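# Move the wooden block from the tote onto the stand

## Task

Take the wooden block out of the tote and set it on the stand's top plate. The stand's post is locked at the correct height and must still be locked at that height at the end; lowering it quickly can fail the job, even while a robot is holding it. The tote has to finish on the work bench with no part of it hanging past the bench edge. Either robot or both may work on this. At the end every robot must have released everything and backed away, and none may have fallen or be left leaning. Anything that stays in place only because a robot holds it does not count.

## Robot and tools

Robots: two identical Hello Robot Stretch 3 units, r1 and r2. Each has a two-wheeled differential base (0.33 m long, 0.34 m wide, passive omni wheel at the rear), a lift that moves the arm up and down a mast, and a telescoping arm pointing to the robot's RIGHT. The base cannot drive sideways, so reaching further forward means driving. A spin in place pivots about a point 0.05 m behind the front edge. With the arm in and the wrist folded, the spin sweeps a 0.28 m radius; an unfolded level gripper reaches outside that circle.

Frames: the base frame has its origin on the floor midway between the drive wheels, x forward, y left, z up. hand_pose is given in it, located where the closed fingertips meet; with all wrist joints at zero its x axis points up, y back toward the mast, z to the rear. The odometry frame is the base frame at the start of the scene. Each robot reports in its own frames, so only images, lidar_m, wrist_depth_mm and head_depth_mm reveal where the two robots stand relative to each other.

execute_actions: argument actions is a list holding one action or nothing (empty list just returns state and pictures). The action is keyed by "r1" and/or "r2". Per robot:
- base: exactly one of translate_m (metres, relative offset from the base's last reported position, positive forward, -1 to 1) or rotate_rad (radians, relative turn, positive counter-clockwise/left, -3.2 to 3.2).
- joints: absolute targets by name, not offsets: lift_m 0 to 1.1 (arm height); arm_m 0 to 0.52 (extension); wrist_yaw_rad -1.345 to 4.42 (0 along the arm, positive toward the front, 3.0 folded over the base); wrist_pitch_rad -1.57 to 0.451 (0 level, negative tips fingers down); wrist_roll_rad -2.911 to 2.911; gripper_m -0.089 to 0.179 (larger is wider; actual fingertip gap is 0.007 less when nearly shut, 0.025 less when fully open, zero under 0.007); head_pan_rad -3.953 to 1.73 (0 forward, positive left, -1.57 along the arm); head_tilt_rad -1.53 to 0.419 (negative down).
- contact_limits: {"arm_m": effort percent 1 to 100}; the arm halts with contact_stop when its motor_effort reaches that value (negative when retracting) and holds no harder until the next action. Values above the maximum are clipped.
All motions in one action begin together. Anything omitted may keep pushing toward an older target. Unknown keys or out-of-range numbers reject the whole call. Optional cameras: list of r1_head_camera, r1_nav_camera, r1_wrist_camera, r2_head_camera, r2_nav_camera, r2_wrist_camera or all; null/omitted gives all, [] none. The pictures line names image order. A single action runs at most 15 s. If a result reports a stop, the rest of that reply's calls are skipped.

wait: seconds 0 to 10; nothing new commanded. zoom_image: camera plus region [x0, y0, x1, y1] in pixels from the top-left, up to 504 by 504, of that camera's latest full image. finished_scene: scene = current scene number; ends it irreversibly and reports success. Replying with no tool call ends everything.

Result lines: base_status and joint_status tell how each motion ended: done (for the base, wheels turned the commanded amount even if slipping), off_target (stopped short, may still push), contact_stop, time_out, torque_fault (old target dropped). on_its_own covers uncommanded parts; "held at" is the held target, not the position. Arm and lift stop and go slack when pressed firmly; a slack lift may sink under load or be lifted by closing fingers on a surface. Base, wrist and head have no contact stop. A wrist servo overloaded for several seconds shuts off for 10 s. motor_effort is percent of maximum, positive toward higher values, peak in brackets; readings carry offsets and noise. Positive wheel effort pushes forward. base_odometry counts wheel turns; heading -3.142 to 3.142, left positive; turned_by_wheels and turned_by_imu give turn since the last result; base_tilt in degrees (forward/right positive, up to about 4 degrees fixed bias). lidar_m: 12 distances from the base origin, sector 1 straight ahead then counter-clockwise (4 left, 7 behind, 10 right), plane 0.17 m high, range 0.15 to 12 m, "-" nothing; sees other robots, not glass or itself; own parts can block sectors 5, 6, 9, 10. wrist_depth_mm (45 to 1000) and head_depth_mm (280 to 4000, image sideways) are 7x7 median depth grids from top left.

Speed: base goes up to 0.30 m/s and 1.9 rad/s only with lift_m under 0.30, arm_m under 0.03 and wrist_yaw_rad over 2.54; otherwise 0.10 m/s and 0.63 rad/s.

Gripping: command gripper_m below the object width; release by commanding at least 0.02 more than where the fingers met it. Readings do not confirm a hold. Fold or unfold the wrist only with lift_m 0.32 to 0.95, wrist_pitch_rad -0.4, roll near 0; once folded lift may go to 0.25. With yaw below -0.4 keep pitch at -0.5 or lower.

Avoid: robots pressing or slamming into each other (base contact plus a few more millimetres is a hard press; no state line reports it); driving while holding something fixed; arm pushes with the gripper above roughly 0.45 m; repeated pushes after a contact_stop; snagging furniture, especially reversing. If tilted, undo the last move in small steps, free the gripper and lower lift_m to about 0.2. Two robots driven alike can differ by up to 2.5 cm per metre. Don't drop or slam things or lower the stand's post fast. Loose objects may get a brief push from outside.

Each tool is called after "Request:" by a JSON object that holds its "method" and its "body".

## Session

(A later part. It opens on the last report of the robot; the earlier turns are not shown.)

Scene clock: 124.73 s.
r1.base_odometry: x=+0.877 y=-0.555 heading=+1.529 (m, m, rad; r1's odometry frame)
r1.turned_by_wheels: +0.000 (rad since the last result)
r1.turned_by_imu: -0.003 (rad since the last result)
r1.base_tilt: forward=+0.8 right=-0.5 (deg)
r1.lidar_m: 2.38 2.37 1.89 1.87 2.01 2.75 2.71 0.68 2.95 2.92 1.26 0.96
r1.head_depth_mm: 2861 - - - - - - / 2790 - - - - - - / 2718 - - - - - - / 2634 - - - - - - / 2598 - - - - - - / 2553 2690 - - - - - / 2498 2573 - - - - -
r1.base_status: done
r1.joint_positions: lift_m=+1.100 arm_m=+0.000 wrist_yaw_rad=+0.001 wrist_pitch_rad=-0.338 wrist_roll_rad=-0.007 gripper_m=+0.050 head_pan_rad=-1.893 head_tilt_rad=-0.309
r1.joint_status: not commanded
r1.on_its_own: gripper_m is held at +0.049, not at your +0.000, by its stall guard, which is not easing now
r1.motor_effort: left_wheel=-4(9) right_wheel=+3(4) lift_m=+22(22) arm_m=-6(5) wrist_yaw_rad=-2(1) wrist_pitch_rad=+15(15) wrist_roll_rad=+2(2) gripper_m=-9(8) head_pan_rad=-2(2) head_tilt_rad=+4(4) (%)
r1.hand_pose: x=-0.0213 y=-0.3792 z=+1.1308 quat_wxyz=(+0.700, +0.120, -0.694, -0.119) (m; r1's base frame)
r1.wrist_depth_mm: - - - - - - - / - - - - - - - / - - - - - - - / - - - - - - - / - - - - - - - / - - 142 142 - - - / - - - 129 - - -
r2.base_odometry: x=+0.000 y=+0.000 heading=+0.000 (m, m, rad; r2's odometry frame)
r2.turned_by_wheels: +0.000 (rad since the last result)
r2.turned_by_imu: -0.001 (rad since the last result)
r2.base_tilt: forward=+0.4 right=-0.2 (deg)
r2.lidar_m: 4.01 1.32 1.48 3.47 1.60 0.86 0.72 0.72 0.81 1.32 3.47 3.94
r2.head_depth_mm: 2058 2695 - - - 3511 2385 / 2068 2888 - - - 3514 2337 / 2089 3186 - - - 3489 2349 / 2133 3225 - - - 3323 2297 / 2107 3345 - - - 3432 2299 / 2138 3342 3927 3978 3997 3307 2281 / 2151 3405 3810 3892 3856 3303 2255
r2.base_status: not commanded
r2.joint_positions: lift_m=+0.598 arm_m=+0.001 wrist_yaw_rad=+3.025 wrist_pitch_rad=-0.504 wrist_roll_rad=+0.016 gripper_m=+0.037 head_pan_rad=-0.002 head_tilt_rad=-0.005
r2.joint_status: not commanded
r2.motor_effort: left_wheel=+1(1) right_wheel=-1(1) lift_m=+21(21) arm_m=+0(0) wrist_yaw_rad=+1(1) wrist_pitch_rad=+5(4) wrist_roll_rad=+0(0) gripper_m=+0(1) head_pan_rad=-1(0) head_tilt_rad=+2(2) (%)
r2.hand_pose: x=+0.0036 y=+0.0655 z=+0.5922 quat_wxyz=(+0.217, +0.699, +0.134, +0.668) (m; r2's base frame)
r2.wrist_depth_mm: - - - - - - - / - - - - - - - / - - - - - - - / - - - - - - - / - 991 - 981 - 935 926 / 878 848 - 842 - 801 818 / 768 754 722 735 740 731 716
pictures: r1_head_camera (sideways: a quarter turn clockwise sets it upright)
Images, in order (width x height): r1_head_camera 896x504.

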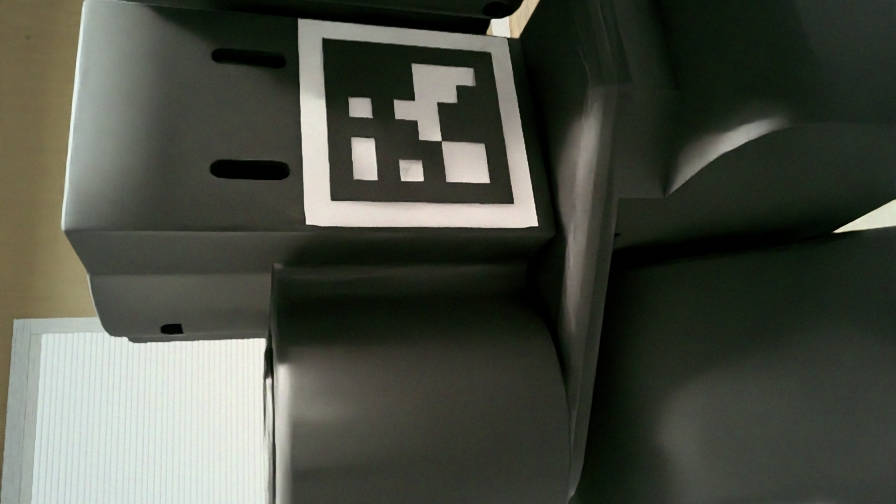

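Request:
{"method": "execute_actions", "body": {"actions": [{"r1":{"base":{"translate_m":-0.3},"joints":{"head_pan_rad":-1.57,"head_tilt_rad":-0.5,"lift_m":1.0}}}], "cameras": ["r1_nav_camera"]}}

Scene clock: 133.67 s.
r1.base_odometry: x=+0.864 y=-0.855 heading=+1.529 (m, m, rad; r1's odometry frame)
r1.turned_by_wheels: +0.000 (rad since the last result)
r1.turned_by_imu: -0.002 (rad since the last result)
r1.base_tilt: forward=+0.7 right=-0.7 (deg)
r1.lidar_m: 1.25 2.43 1.92 1.90 2.06 2.45 2.42 2.61 0.47 2.88 3.11 1.26
r1.head_depth_mm: 2472 2653 2936 3050 - - - / 2463 2709 2936 2926 2303 - - / 2469 2696 2967 2870 - - - / 2544 2750 2945 2825 - - - / 2552 2732 2945 2856 2170 1609 1378 / 2580 2691 3015 2886 2109 1639 1358 / 2540 2756 3032 2904 2094 1648 1364
r1.base_status: done
r1.joint_positions: lift_m=+1.000 arm_m=+0.000 wrist_yaw_rad=+0.001 wrist_pitch_rad=-0.338 wrist_roll_rad=-0.007 gripper_m=+0.050 head_pan_rad=-1.577 head_tilt_rad=-0.493
r1.joint_status: all done
r1.on_its_own: gripper_m is held at +0.049, not at your +0.000, by its stall guard, which is not easing now
r1.motor_effort: left_wheel=-3(9) right_wheel=+3(4) lift_m=+16(18) arm_m=-5(5) wrist_yaw_rad=-2(2) wrist_pitch_rad=+15(15) wrist_roll_rad=+2(2) gripper_m=-9(10) head_pan_rad=+3(17) head_tilt_rad=-4(23) (%)
r1.hand_pose: x=-0.0213 y=-0.3792 z=+1.0312 quat_wxyz=(+0.700, +0.120, -0.694, -0.119) (m; r1's base frame)
r1.wrist_depth_mm: - - - - - - - / - - - - - - - / - - - - - - - / - - - - - - - / - - - - - - 293 / - - 143 142 - 246 236 / - - - 130 - - 205
r2.base_odometry: x=+0.000 y=+0.000 heading=+0.000 (m, m, rad; r2's odometry frame)
r2.turned_by_wheels: +0.000 (rad since the last result)
r2.turned_by_imu: -0.001 (rad since the last result)
r2.base_tilt: forward=+0.8 right=-0.2 (deg)
r2.lidar_m: 4.01 1.32 1.48 3.46 1.60 0.86 0.72 0.72 0.81 1.32 3.48 3.94
r2.head_depth_mm: 2041 2688 - - - 3569 2407 / 2089 2971 - - - 3575 2352 / 2074 3177 - - - 3446 2325 / 2120 3218 - - - 3423 2297 / 2116 3268 - - - 3432 2325 / 2150 3335 3947 - - 3245 2284 / 2171 3373 3841 3838 3852 3321 2250
r2.base_status: not commanded
r2.joint_positions: lift_m=+0.598 arm_m=+0.001 wrist_yaw_rad=+3.025 wrist_pitch_rad=-0.504 wrist_roll_rad=+0.016 gripper_m=+0.037 head_pan_rad=-0.002 head_tilt_rad=-0.005
r2.joint_status: not commanded
r2.motor_effort: left_wheel=+1(1) right_wheel=-1(1) lift_m=+21(21) arm_m=+0(1) wrist_yaw_rad=+0(0) wrist_pitch_rad=+5(5) wrist_roll_rad=+0(0) gripper_m=+0(1) head_pan_rad=+1(0) head_tilt_rad=+2(2) (%)
r2.hand_pose: x=+0.0036 y=+0.0655 z=+0.5922 quat_wxyz=(+0.217, +0.699, +0.134, +0.668) (m; r2's base frame)
r2.wrist_depth_mm: - - - - - - - / - - - - - - - / - - - - - - - / - - - - - - - / - - - 976 983 956 926 / 859 840 - 826 - 830 811 / 754 755 739 731 750 730 727
pictures: r1_nav_camera (sideways: a quarter turn counterclockwise sets it upright)
Images, in order (width x height): r1_nav_camera 672x504.

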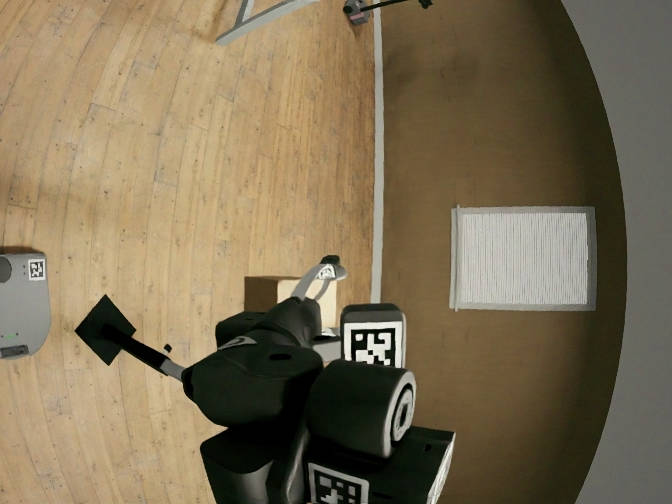

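Request:
{"method": "execute_actions", "body": {"actions": [{"r1":{"base":{"translate_m":-0.2},"joints":{"lift_m":1.1}}}], "cameras": ["r1_wrist_camera"]}}

Scene clock: 140.47 s.
r1.base_odometry: x=+0.856 y=-1.055 heading=+1.529 (m, m, rad; r1's odometry frame)
r1.turned_by_wheels: +0.000 (rad since the last result)
r1.turned_by_imu: -0.002 (rad since the last result)
r1.base_tilt: forward=+0.8 right=-0.4 (deg)
r1.lidar_m: 1.45 2.46 1.95 1.92 2.07 2.25 2.22 2.38 2.90 0.40 3.10 1.63
r1.head_depth_mm: 2423 - - - - - 1330 / 2357 - - - - - 1291 / 2416 - - - - - 615 / 2470 - - 3071 - 1507 1338 / 2489 2740 2921 3154 2037 1604 1373 / 2510 2690 2957 2880 2080 1657 1359 / 2550 2768 2978 2823 2099 1662 1361
r1.base_status: done
r1.joint_positions: lift_m=+1.100 arm_m=+0.000 wrist_yaw_rad=+0.001 wrist_pitch_rad=-0.338 wrist_roll_rad=-0.007 gripper_m=+0.050 head_pan_rad=-1.577 head_tilt_rad=-0.493
r1.joint_status: all done
r1.on_its_own: gripper_m is held at +0.049, not at your +0.000, by its stall guard, which is not easing now
r1.motor_effort: left_wheel=-3(10) right_wheel=+3(4) lift_m=+23(25) arm_m=-6(5) wrist_yaw_rad=-1(1) wrist_pitch_rad=+15(15) wrist_roll_rad=+2(2) gripper_m=-8(8) head_pan_rad=+3(3) head_tilt_rad=-5(4) (%)
r1.hand_pose: x=-0.0213 y=-0.3792 z=+1.1307 quat_wxyz=(+0.700, +0.120, -0.694, -0.119) (m; r1's base frame)
r1.wrist_depth_mm: - - - - - - - / - - - - - - - / - - - - - - - / - - - - - - - / - - - - - - - / - - 143 142 - - - / - - - 130 313 - -
r2.base_odometry: x=+0.000 y=+0.000 heading=+0.000 (m, m, rad; r2's odometry frame)
r2.turned_by_wheels: +0.000 (rad since the last result)
r2.turned_by_imu: -0.001 (rad since the last result)
r2.base_tilt: forward=+0.7 right=-0.2 (deg)
r2.lidar_m: 4.02 1.31 1.48 3.46 1.60 0.86 0.72 0.72 0.81 1.32 3.48 3.91
r2.head_depth_mm: 2040 2733 - - - 3521 2341 / 2062 2975 - - - 3489 2334 / 2072 3182 - - - 3465 2320 / 2109 3262 - - - 3447 2320 / 2120 3259 - - - 3400 2303 / 2155 3332 3960 3935 3862 3320 2284 / 2169 3407 3886 3751 3868 3313 2232
r2.base_status: not commanded
r2.joint_positions: lift_m=+0.598 arm_m=+0.001 wrist_yaw_rad=+3.025 wrist_pitch_rad=-0.504 wrist_roll_rad=+0.016 gripper_m=+0.037 head_pan_rad=-0.002 head_tilt_rad=-0.005
r2.joint_status: not commanded
r2.motor_effort: left_wheel=+1(0) right_wheel=-1(1) lift_m=+21(21) arm_m=+0(0) wrist_yaw_rad=+0(1) wrist_pitch_rad=+5(5) wrist_roll_rad=+1(0) gripper_m=+0(1) head_pan_rad=+0(1) head_tilt_rad=+2(2) (%)
r2.hand_pose: x=+0.0036 y=+0.0655 z=+0.5922 quat_wxyz=(+0.217, +0.699, +0.134, +0.668) (m; r2's base frame)
r2.wrist_depth_mm: - - - - - - - / - - - - - - - / - - - - - - - / - - - - - - - / - 988 - 994 984 950 952 / 873 863 - 812 - 817 802 / 768 741 727 751 727 737 708
pictures: r1_wrist_camera
Images, in order (width x height): r1_wrist_camera 644x364.

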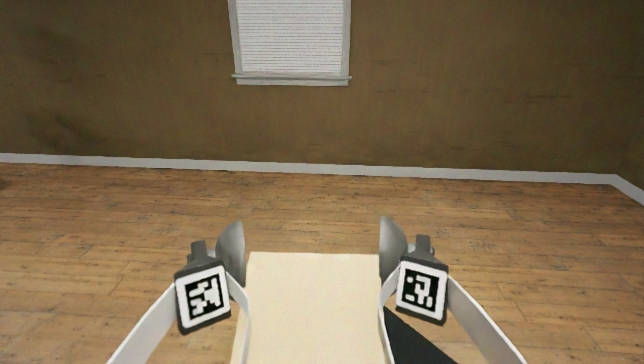

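Request:
{"method": "execute_actions", "body": {"actions": [{"r1":{"base":{"translate_m":-0.06},"joints":{"wrist_pitch_rad":-1.0,"arm_m":0.12}}}], "cameras": ["r1_wrist_camera"]}}

Scene clock: 146.70 s.
r1.base_odometry: x=+0.853 y=-1.115 heading=+1.529 (m, m, rad; r1's odometry frame)
r1.turned_by_wheels: +0.000 (rad since the last result)
r1.turned_by_imu: -0.001 (rad since the last result)
r1.base_tilt: forward=+0.9 right=-0.6 (deg)
r1.lidar_m: 1.51 2.47 1.95 1.93 2.08 2.18 2.16 2.32 2.88 0.39 3.10 1.69
r1.head_depth_mm: - - - 2731 2104 1660 1360 / - - - 2740 2126 1657 1381 / 2433 - - - - 1562 1365 / 2420 2758 - - 409 440 1298 / 2483 2734 2993 2880 2102 440 1335 / 2528 2758 3015 2831 2112 1554 1367 / 2529 2750 2987 2824 2112 1656 1362
r1.base_status: done
r1.joint_positions: lift_m=+1.100 arm_m=+0.120 wrist_yaw_rad=+0.001 wrist_pitch_rad=-1.003 wrist_roll_rad=-0.002 gripper_m=+0.050 head_pan_rad=-1.577 head_tilt_rad=-0.495
r1.joint_status: all done
r1.on_its_own: gripper_m is held at +0.049, not at your +0.000, by its stall guard, which is not easing now
r1.motor_effort: left_wheel=-2(12) right_wheel=+1(8) lift_m=+15(23) arm_m=+6(8) wrist_yaw_rad=-2(20) wrist_pitch_rad=+2(41) wrist_roll_rad=-1(2) gripper_m=-10(13) head_pan_rad=+2(2) head_tilt_rad=-3(4) (%)
r1.hand_pose: x=-0.0215 y=-0.3820 z=+1.0099 quat_wxyz=(+0.621, +0.341, -0.619, -0.340) (m; r1's base frame)
r1.wrist_depth_mm: - - - - - - - / - - - 163 - - - / - - 238 138 - - - / - - 125 119 - - - / - 218 108 107 216 - - / - - 121 127 133 - - / - - 186 188 - - -
r2.base_odometry: x=+0.000 y=+0.000 heading=+0.000 (m, m, rad; r2's odometry frame)
r2.turned_by_wheels: +0.000 (rad since the last result)
r2.turned_by_imu: -0.001 (rad since the last result)
r2.base_tilt: forward=+0.6 right=-0.2 (deg)
r2.lidar_m: 4.01 1.32 1.48 3.47 1.61 0.86 0.72 0.72 0.81 1.32 3.48 3.95
r2.head_depth_mm: 2059 2722 - - - 3548 2367 / 2084 2904 - - - 3465 2348 / 2079 3160 - - - 3412 2328 / 2115 3254 - - - 3422 2330 / 2104 3286 - - - 3416 2265 / 2143 3349 3920 3962 3954 3322 2262 / 2159 3372 3831 3854 3867 3300 2283
r2.base_status: not commanded
r2.joint_positions: lift_m=+0.598 arm_m=+0.001 wrist_yaw_rad=+3.025 wrist_pitch_rad=-0.504 wrist_roll_rad=+0.016 gripper_m=+0.037 head_pan_rad=-0.002 head_tilt_rad=-0.005
r2.joint_status: not commanded
r2.motor_effort: left_wheel=+1(1) right_wheel=-1(1) lift_m=+21(21) arm_m=+0(0) wrist_yaw_rad=+0(1) wrist_pitch_rad=+5(4) wrist_roll_rad=+0(1) gripper_m=+0(0) head_pan_rad=+0(0) head_tilt_rad=+2(2) (%)
r2.hand_pose: x=+0.0036 y=+0.0655 z=+0.5922 quat_wxyz=(+0.217, +0.699, +0.134, +0.668) (m; r2's base frame)
r2.wrist_depth_mm: - - - - - - - / - - - - - - - / - - - - - - - / - - - - - - - / 992 - - 945 973 943 917 / 885 853 - 864 - 808 803 / 770 777 729 733 730 723 720
pictures: r1_wrist_camera
Images, in order (width x height): r1_wrist_camera 644x364.

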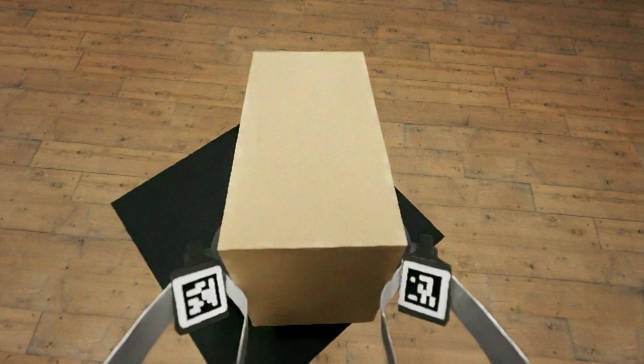

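Request:
{"method": "execute_actions", "body": {"actions": [{"r1":{"joints":{"gripper_m":0.13}}}], "cameras": []}}

Request:
{"method": "execute_actions", "body": {"actions": [{"r1":{"joints":{"arm_m":0.0,"head_tilt_rad":-0.9}}}], "cameras": ["r1_nav_camera"]}}

Scene clock: 152.97 s.
r1.base_odometry: x=+0.853 y=-1.115 heading=+1.529 (m, m, rad; r1's odometry frame)
r1.turned_by_wheels: +0.000 (rad since the last result)
r1.turned_by_imu: -0.001 (rad since the last result)
r1.base_tilt: forward=+0.9 right=-0.6 (deg)
r1.lidar_m: 1.51 2.47 1.96 1.93 2.08 2.18 2.16 2.33 2.88 0.39 3.08 1.68
r1.head_depth_mm: - - - 2723 2105 1676 1376 / - - - 2767 2154 1648 1369 / 2416 - - - 487 1559 1375 / 2480 2731 - - 413 432 1308 / 2519 2711 2936 2828 541 440 1335 / 2525 2700 2986 2852 2180 1551 1370 / 2523 2743 2973 2843 2083 1653 1355
r1.base_status: not commanded
r1.joint_positions: lift_m=+1.100 arm_m=+0.120 wrist_yaw_rad=+0.001 wrist_pitch_rad=-1.009 wrist_roll_rad=-0.002 gripper_m=+0.130 head_pan_rad=-1.577 head_tilt_rad=-0.495
r1.joint_status: all done
r1.motor_effort: left_wheel=-2(2) right_wheel=+1(1) lift_m=+15(15) arm_m=+6(6) wrist_yaw_rad=-2(1) wrist_pitch_rad=+3(5) wrist_roll_rad=+0(1) gripper_m=+0(81) head_pan_rad=+2(2) head_tilt_rad=-3(3) (%)
r1.hand_pose: x=-0.0215 y=-0.3807 z=+1.0092 quat_wxyz=(+0.620, +0.342, -0.618, -0.341) (m; r1's base frame)
r1.wrist_depth_mm: - - - - - - - / - - - 166 - - - / - - 246 152 - - - / - - 220 141 - - - / - - 206 132 215 - - / - - 194 127 - - - / - - 188 192 - - -
r2.base_odometry: x=+0.000 y=+0.000 heading=+0.000 (m, m, rad; r2's odometry frame)
r2.turned_by_wheels: +0.000 (rad since the last result)
r2.turned_by_imu: +0.000 (rad since the last result)
r2.base_tilt: forward=+0.7 right=-0.1 (deg)
r2.lidar_m: 4.00 1.32 1.49 3.45 1.60 0.86 0.72 0.72 0.81 1.33 3.49 3.92
r2.head_depth_mm: 2055 2753 - - - 3566 2364 / 2058 2869 - - - 3492 2355 / 2101 3223 - - - 3431 2339 / 2098 3252 - - - 3366 2323 / 2144 3253 - - - 3459 2307 / 2156 3288 3949 - - 3312 2263 / 2129 3343 3907 3854 3882 3298 2266
r2.base_status: not commanded
r2.joint_positions: lift_m=+0.598 arm_m=+0.001 wrist_yaw_rad=+3.025 wrist_pitch_rad=-0.504 wrist_roll_rad=+0.016 gripper_m=+0.037 head_pan_rad=-0.002 head_tilt_rad=-0.005
r2.joint_status: not commanded
r2.motor_effort: left_wheel=+0(1) right_wheel=-1(1) lift_m=+21(21) arm_m=+0(0) wrist_yaw_rad=+0(1) wrist_pitch_rad=+5(5) wrist_roll_rad=+0(0) gripper_m=-1(0) head_pan_rad=+0(1) head_tilt_rad=+2(2) (%)
r2.hand_pose: x=+0.0036 y=+0.0655 z=+0.5922 quat_wxyz=(+0.217, +0.699, +0.134, +0.668) (m; r2's base frame)
r2.wrist_depth_mm: - - - - - - - / - - - - - - - / - - - - - - - / - - - - - - - / 973 976 - 967 989 960 942 / 865 857 - 818 - 814 810 / 766 739 732 751 737 733 736
pictures: none
No camera images: the call's "cameras" was empty. Leave "cameras" out to get every camera's image.

Scene clock: 155.10 s.
r1.base_odometry: x=+0.853 y=-1.115 heading=+1.529 (m, m, rad; r1's odometry frame)
r1.turned_by_wheels: +0.000 (rad since the last result)
r1.turned_by_imu: +0.000 (rad since the last result)
r1.base_tilt: forward=+0.8 right=-0.5 (deg)
r1.lidar_m: 1.51 2.47 1.95 1.93 2.07 2.18 2.16 2.33 2.88 0.39 3.08 1.68
r1.head_depth_mm: - - - 1622 1465 1287 1157 / - - - - 1422 1290 1148 / - - - - 1427 1287 1145 / 2562 - - - 830 1225 1150 / 2665 2458 493 1576 1413 1257 1146 / 2735 2449 505 1670 1451 1274 1148 / 2750 2418 1983 1680 1450 1275 1148
r1.base_status: not commanded
r1.joint_positions: lift_m=+1.100 arm_m=+0.000 wrist_yaw_rad=+0.001 wrist_pitch_rad=-1.009 wrist_roll_rad=-0.002 gripper_m=+0.130 head_pan_rad=-1.577 head_tilt_rad=-0.888
r1.joint_status: all done
r1.motor_effort: left_wheel=-2(2) right_wheel=+1(1) lift_m=+15(15) arm_m=-6(5) wrist_yaw_rad=-1(2) wrist_pitch_rad=+4(4) wrist_roll_rad=-1(1) gripper_m=+0(0) head_pan_rad=+1(3) head_tilt_rad=-7(33) (%)
r1.hand_pose: x=-0.0215 y=-0.2616 z=+1.0092 quat_wxyz=(+0.620, +0.342, -0.618, -0.341) (m; r1's base frame)
r1.wrist_depth_mm: - - 290 182 - - - / - - 261 190 - - - / - - 246 239 - - - / - - - - - - - / - - - - - - - / - - - - - - - / - - - - - - -
r2.base_odometry: x=+0.000 y=+0.000 heading=+0.000 (m, m, rad; r2's odometry frame)
r2.turned_by_wheels: +0.000 (rad since the last result)
r2.turned_by_imu: +0.000 (rad since the last result)
r2.base_tilt: forward=+0.6 right=-0.1 (deg)
r2.lidar_m: 4.00 1.31 1.48 3.45 1.60 0.86 0.72 0.72 0.81 1.32 3.48 3.92
r2.head_depth_mm: 2057 2707 - - - 3584 2379 / 2060 2989 - - - 3483 2360 / 2083 3134 - - - 3455 2350 / 2102 3219 - - - 3443 2318 / 2150 3331 - - - 3351 2283 / 2125 3291 3965 3915 - 3349 2273 / 2179 3372 3811 3775 3913 3228 2255
r2.base_status: not commanded
r2.joint_positions: lift_m=+0.598 arm_m=+0.001 wrist_yaw_rad=+3.025 wrist_pitch_rad=-0.504 wrist_roll_rad=+0.016 gripper_m=+0.037 head_pan_rad=-0.002 head_tilt_rad=-0.005
r2.joint_status: not commanded
r2.motor_effort: left_wheel=+1(1) right_wheel=+0(1) lift_m=+21(21) arm_m=+0(0) wrist_yaw_rad=+0(0) wrist_pitch_rad=+5(5) wrist_roll_rad=+1(0) gripper_m=+1(0) head_pan_rad=+0(0) head_tilt_rad=+2(2) (%)
r2.hand_pose: x=+0.0036 y=+0.0655 z=+0.5922 quat_wxyz=(+0.217, +0.699, +0.134, +0.668) (m; r2's base frame)
r2.wrist_depth_mm: - - - - - - - / - - - - - - - / - - - - - - - / - - - - - - - / - 998 - 957 995 942 917 / 864 861 - 822 - 834 799 / 761 743 736 761 738 734 709
pictures: r1_nav_camera (sideways: a quarter turn counterclockwise sets it upright)
Images, in order (width x height): r1_nav_camera 672x504.

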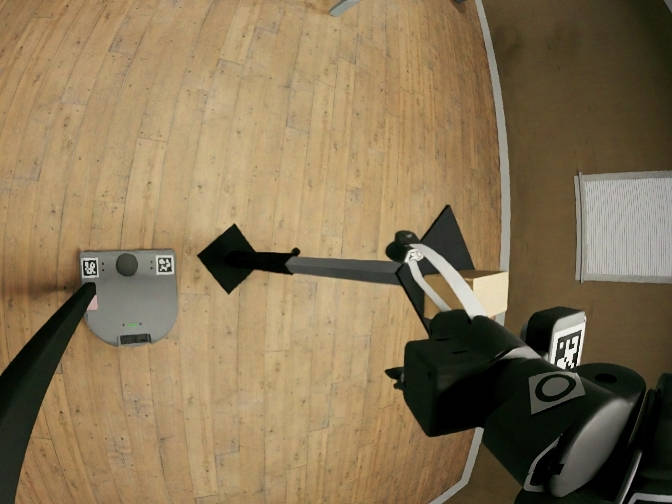

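The block is resting on the plate, so I'll move r1 clear and end the scene.

Request:
{"method": "execute_actions", "body": {"actions": [{"r1":{"base":{"translate_m":0.4}}}], "cameras": []}}

Request:
{"method": "finished_scene", "body": {"scene": 1}}

Scene clock: 163.43 s.
r1.base_odometry: x=+0.870 y=-0.715 heading=+1.529 (m, m, rad; r1's odometry frame)
r1.turned_by_wheels: +0.000 (rad since the last result)
r1.turned_by_imu: +0.000 (rad since the last result)
r1.base_tilt: forward=+0.8 right=-0.5 (deg)
r1.lidar_m: 1.12 2.41 1.91 1.88 2.03 2.59 2.56 0.56 0.56 2.90 3.13 1.12
r1.head_depth_mm: - - - 1633 1474 1219 1154 / - - - - 1428 1283 1152 / - - - - 1431 1288 1148 / 2574 - - - 1441 1288 1144 / 2721 2452 2041 1636 1459 1288 1144 / 2747 2450 1973 1705 1454 1280 1145 / 2765 2463 1983 1674 1450 1277 1143
r1.base_status: done
r1.joint_positions: lift_m=+1.100 arm_m=+0.000 wrist_yaw_rad=+0.001 wrist_pitch_rad=-1.009 wrist_roll_rad=-0.002 gripper_m=+0.130 head_pan_rad=-1.577 head_tilt_rad=-0.888
r1.joint_status: not commanded
r1.motor_effort: left_wheel=-2(3) right_wheel=+1(5) lift_m=+15(15) arm_m=-5(6) wrist_yaw_rad=-2(1) wrist_pitch_rad=+4(4) wrist_roll_rad=-1(1) gripper_m=+0(1) head_pan_rad=+2(3) head_tilt_rad=-7(7) (%)
r1.hand_pose: x=-0.0215 y=-0.2616 z=+1.0092 quat_wxyz=(+0.620, +0.342, -0.618, -0.341) (m; r1's base frame)
r1.wrist_depth_mm: - - - - - - - / - - - - - - - / - - - - - - - / - - - - - - - / - - - - - - - / - - - - - - - / - - - - - - -
r2.base_odometry: x=+0.000 y=+0.000 heading=+0.000 (m, m, rad; r2's odometry frame)
r2.turned_by_wheels: +0.000 (rad since the last result)
r2.turned_by_imu: -0.001 (rad since the last result)
r2.base_tilt: forward=+0.6 right=-0.5 (deg)
r2.lidar_m: 4.01 1.32 1.48 3.46 1.61 0.86 0.72 0.72 0.81 1.32 3.47 3.94
r2.head_depth_mm: 2074 2730 - - - 3517 2381 / 2069 2903 - - - 3525 2338 / 2072 3192 - - - 3437 2329 / 2092 3209 - - - 3463 2319 / 2113 3308 - - - 3359 2288 / 2163 3299 3971 3978 - 3375 2261 / 2168 3372 3825 3798 3921 3304 2267
r2.base_status: not commanded
r2.joint_positions: lift_m=+0.598 arm_m=+0.001 wrist_yaw_rad=+3.025 wrist_pitch_rad=-0.504 wrist_roll_rad=+0.016 gripper_m=+0.037 head_pan_rad=-0.002 head_tilt_rad=-0.005
r2.joint_status: not commanded
r2.motor_effort: left_wheel=+1(1) right_wheel=-1(1) lift_m=+21(21) arm_m=+0(0) wrist_yaw_rad=+0(1) wrist_pitch_rad=+5(5) wrist_roll_rad=+1(0) gripper_m=+0(0) head_pan_rad=+0(1) head_tilt_rad=+2(2) (%)
r2.hand_pose: x=+0.0036 y=+0.0655 z=+0.5922 quat_wxyz=(+0.217, +0.699, +0.134, +0.668) (m; r2's base frame)
r2.wrist_depth_mm: - - - - - - - / - - - - - - - / - - - - - - - / - - - - - - - / 983 - - 938 976 955 940 / 863 847 - 842 - 824 810 / 770 749 721 746 727 726 718
pictures: none
No camera images: the call's "cameras" was empty. Leave "cameras" out to get every camera's image.

The scene is finished: the task was done.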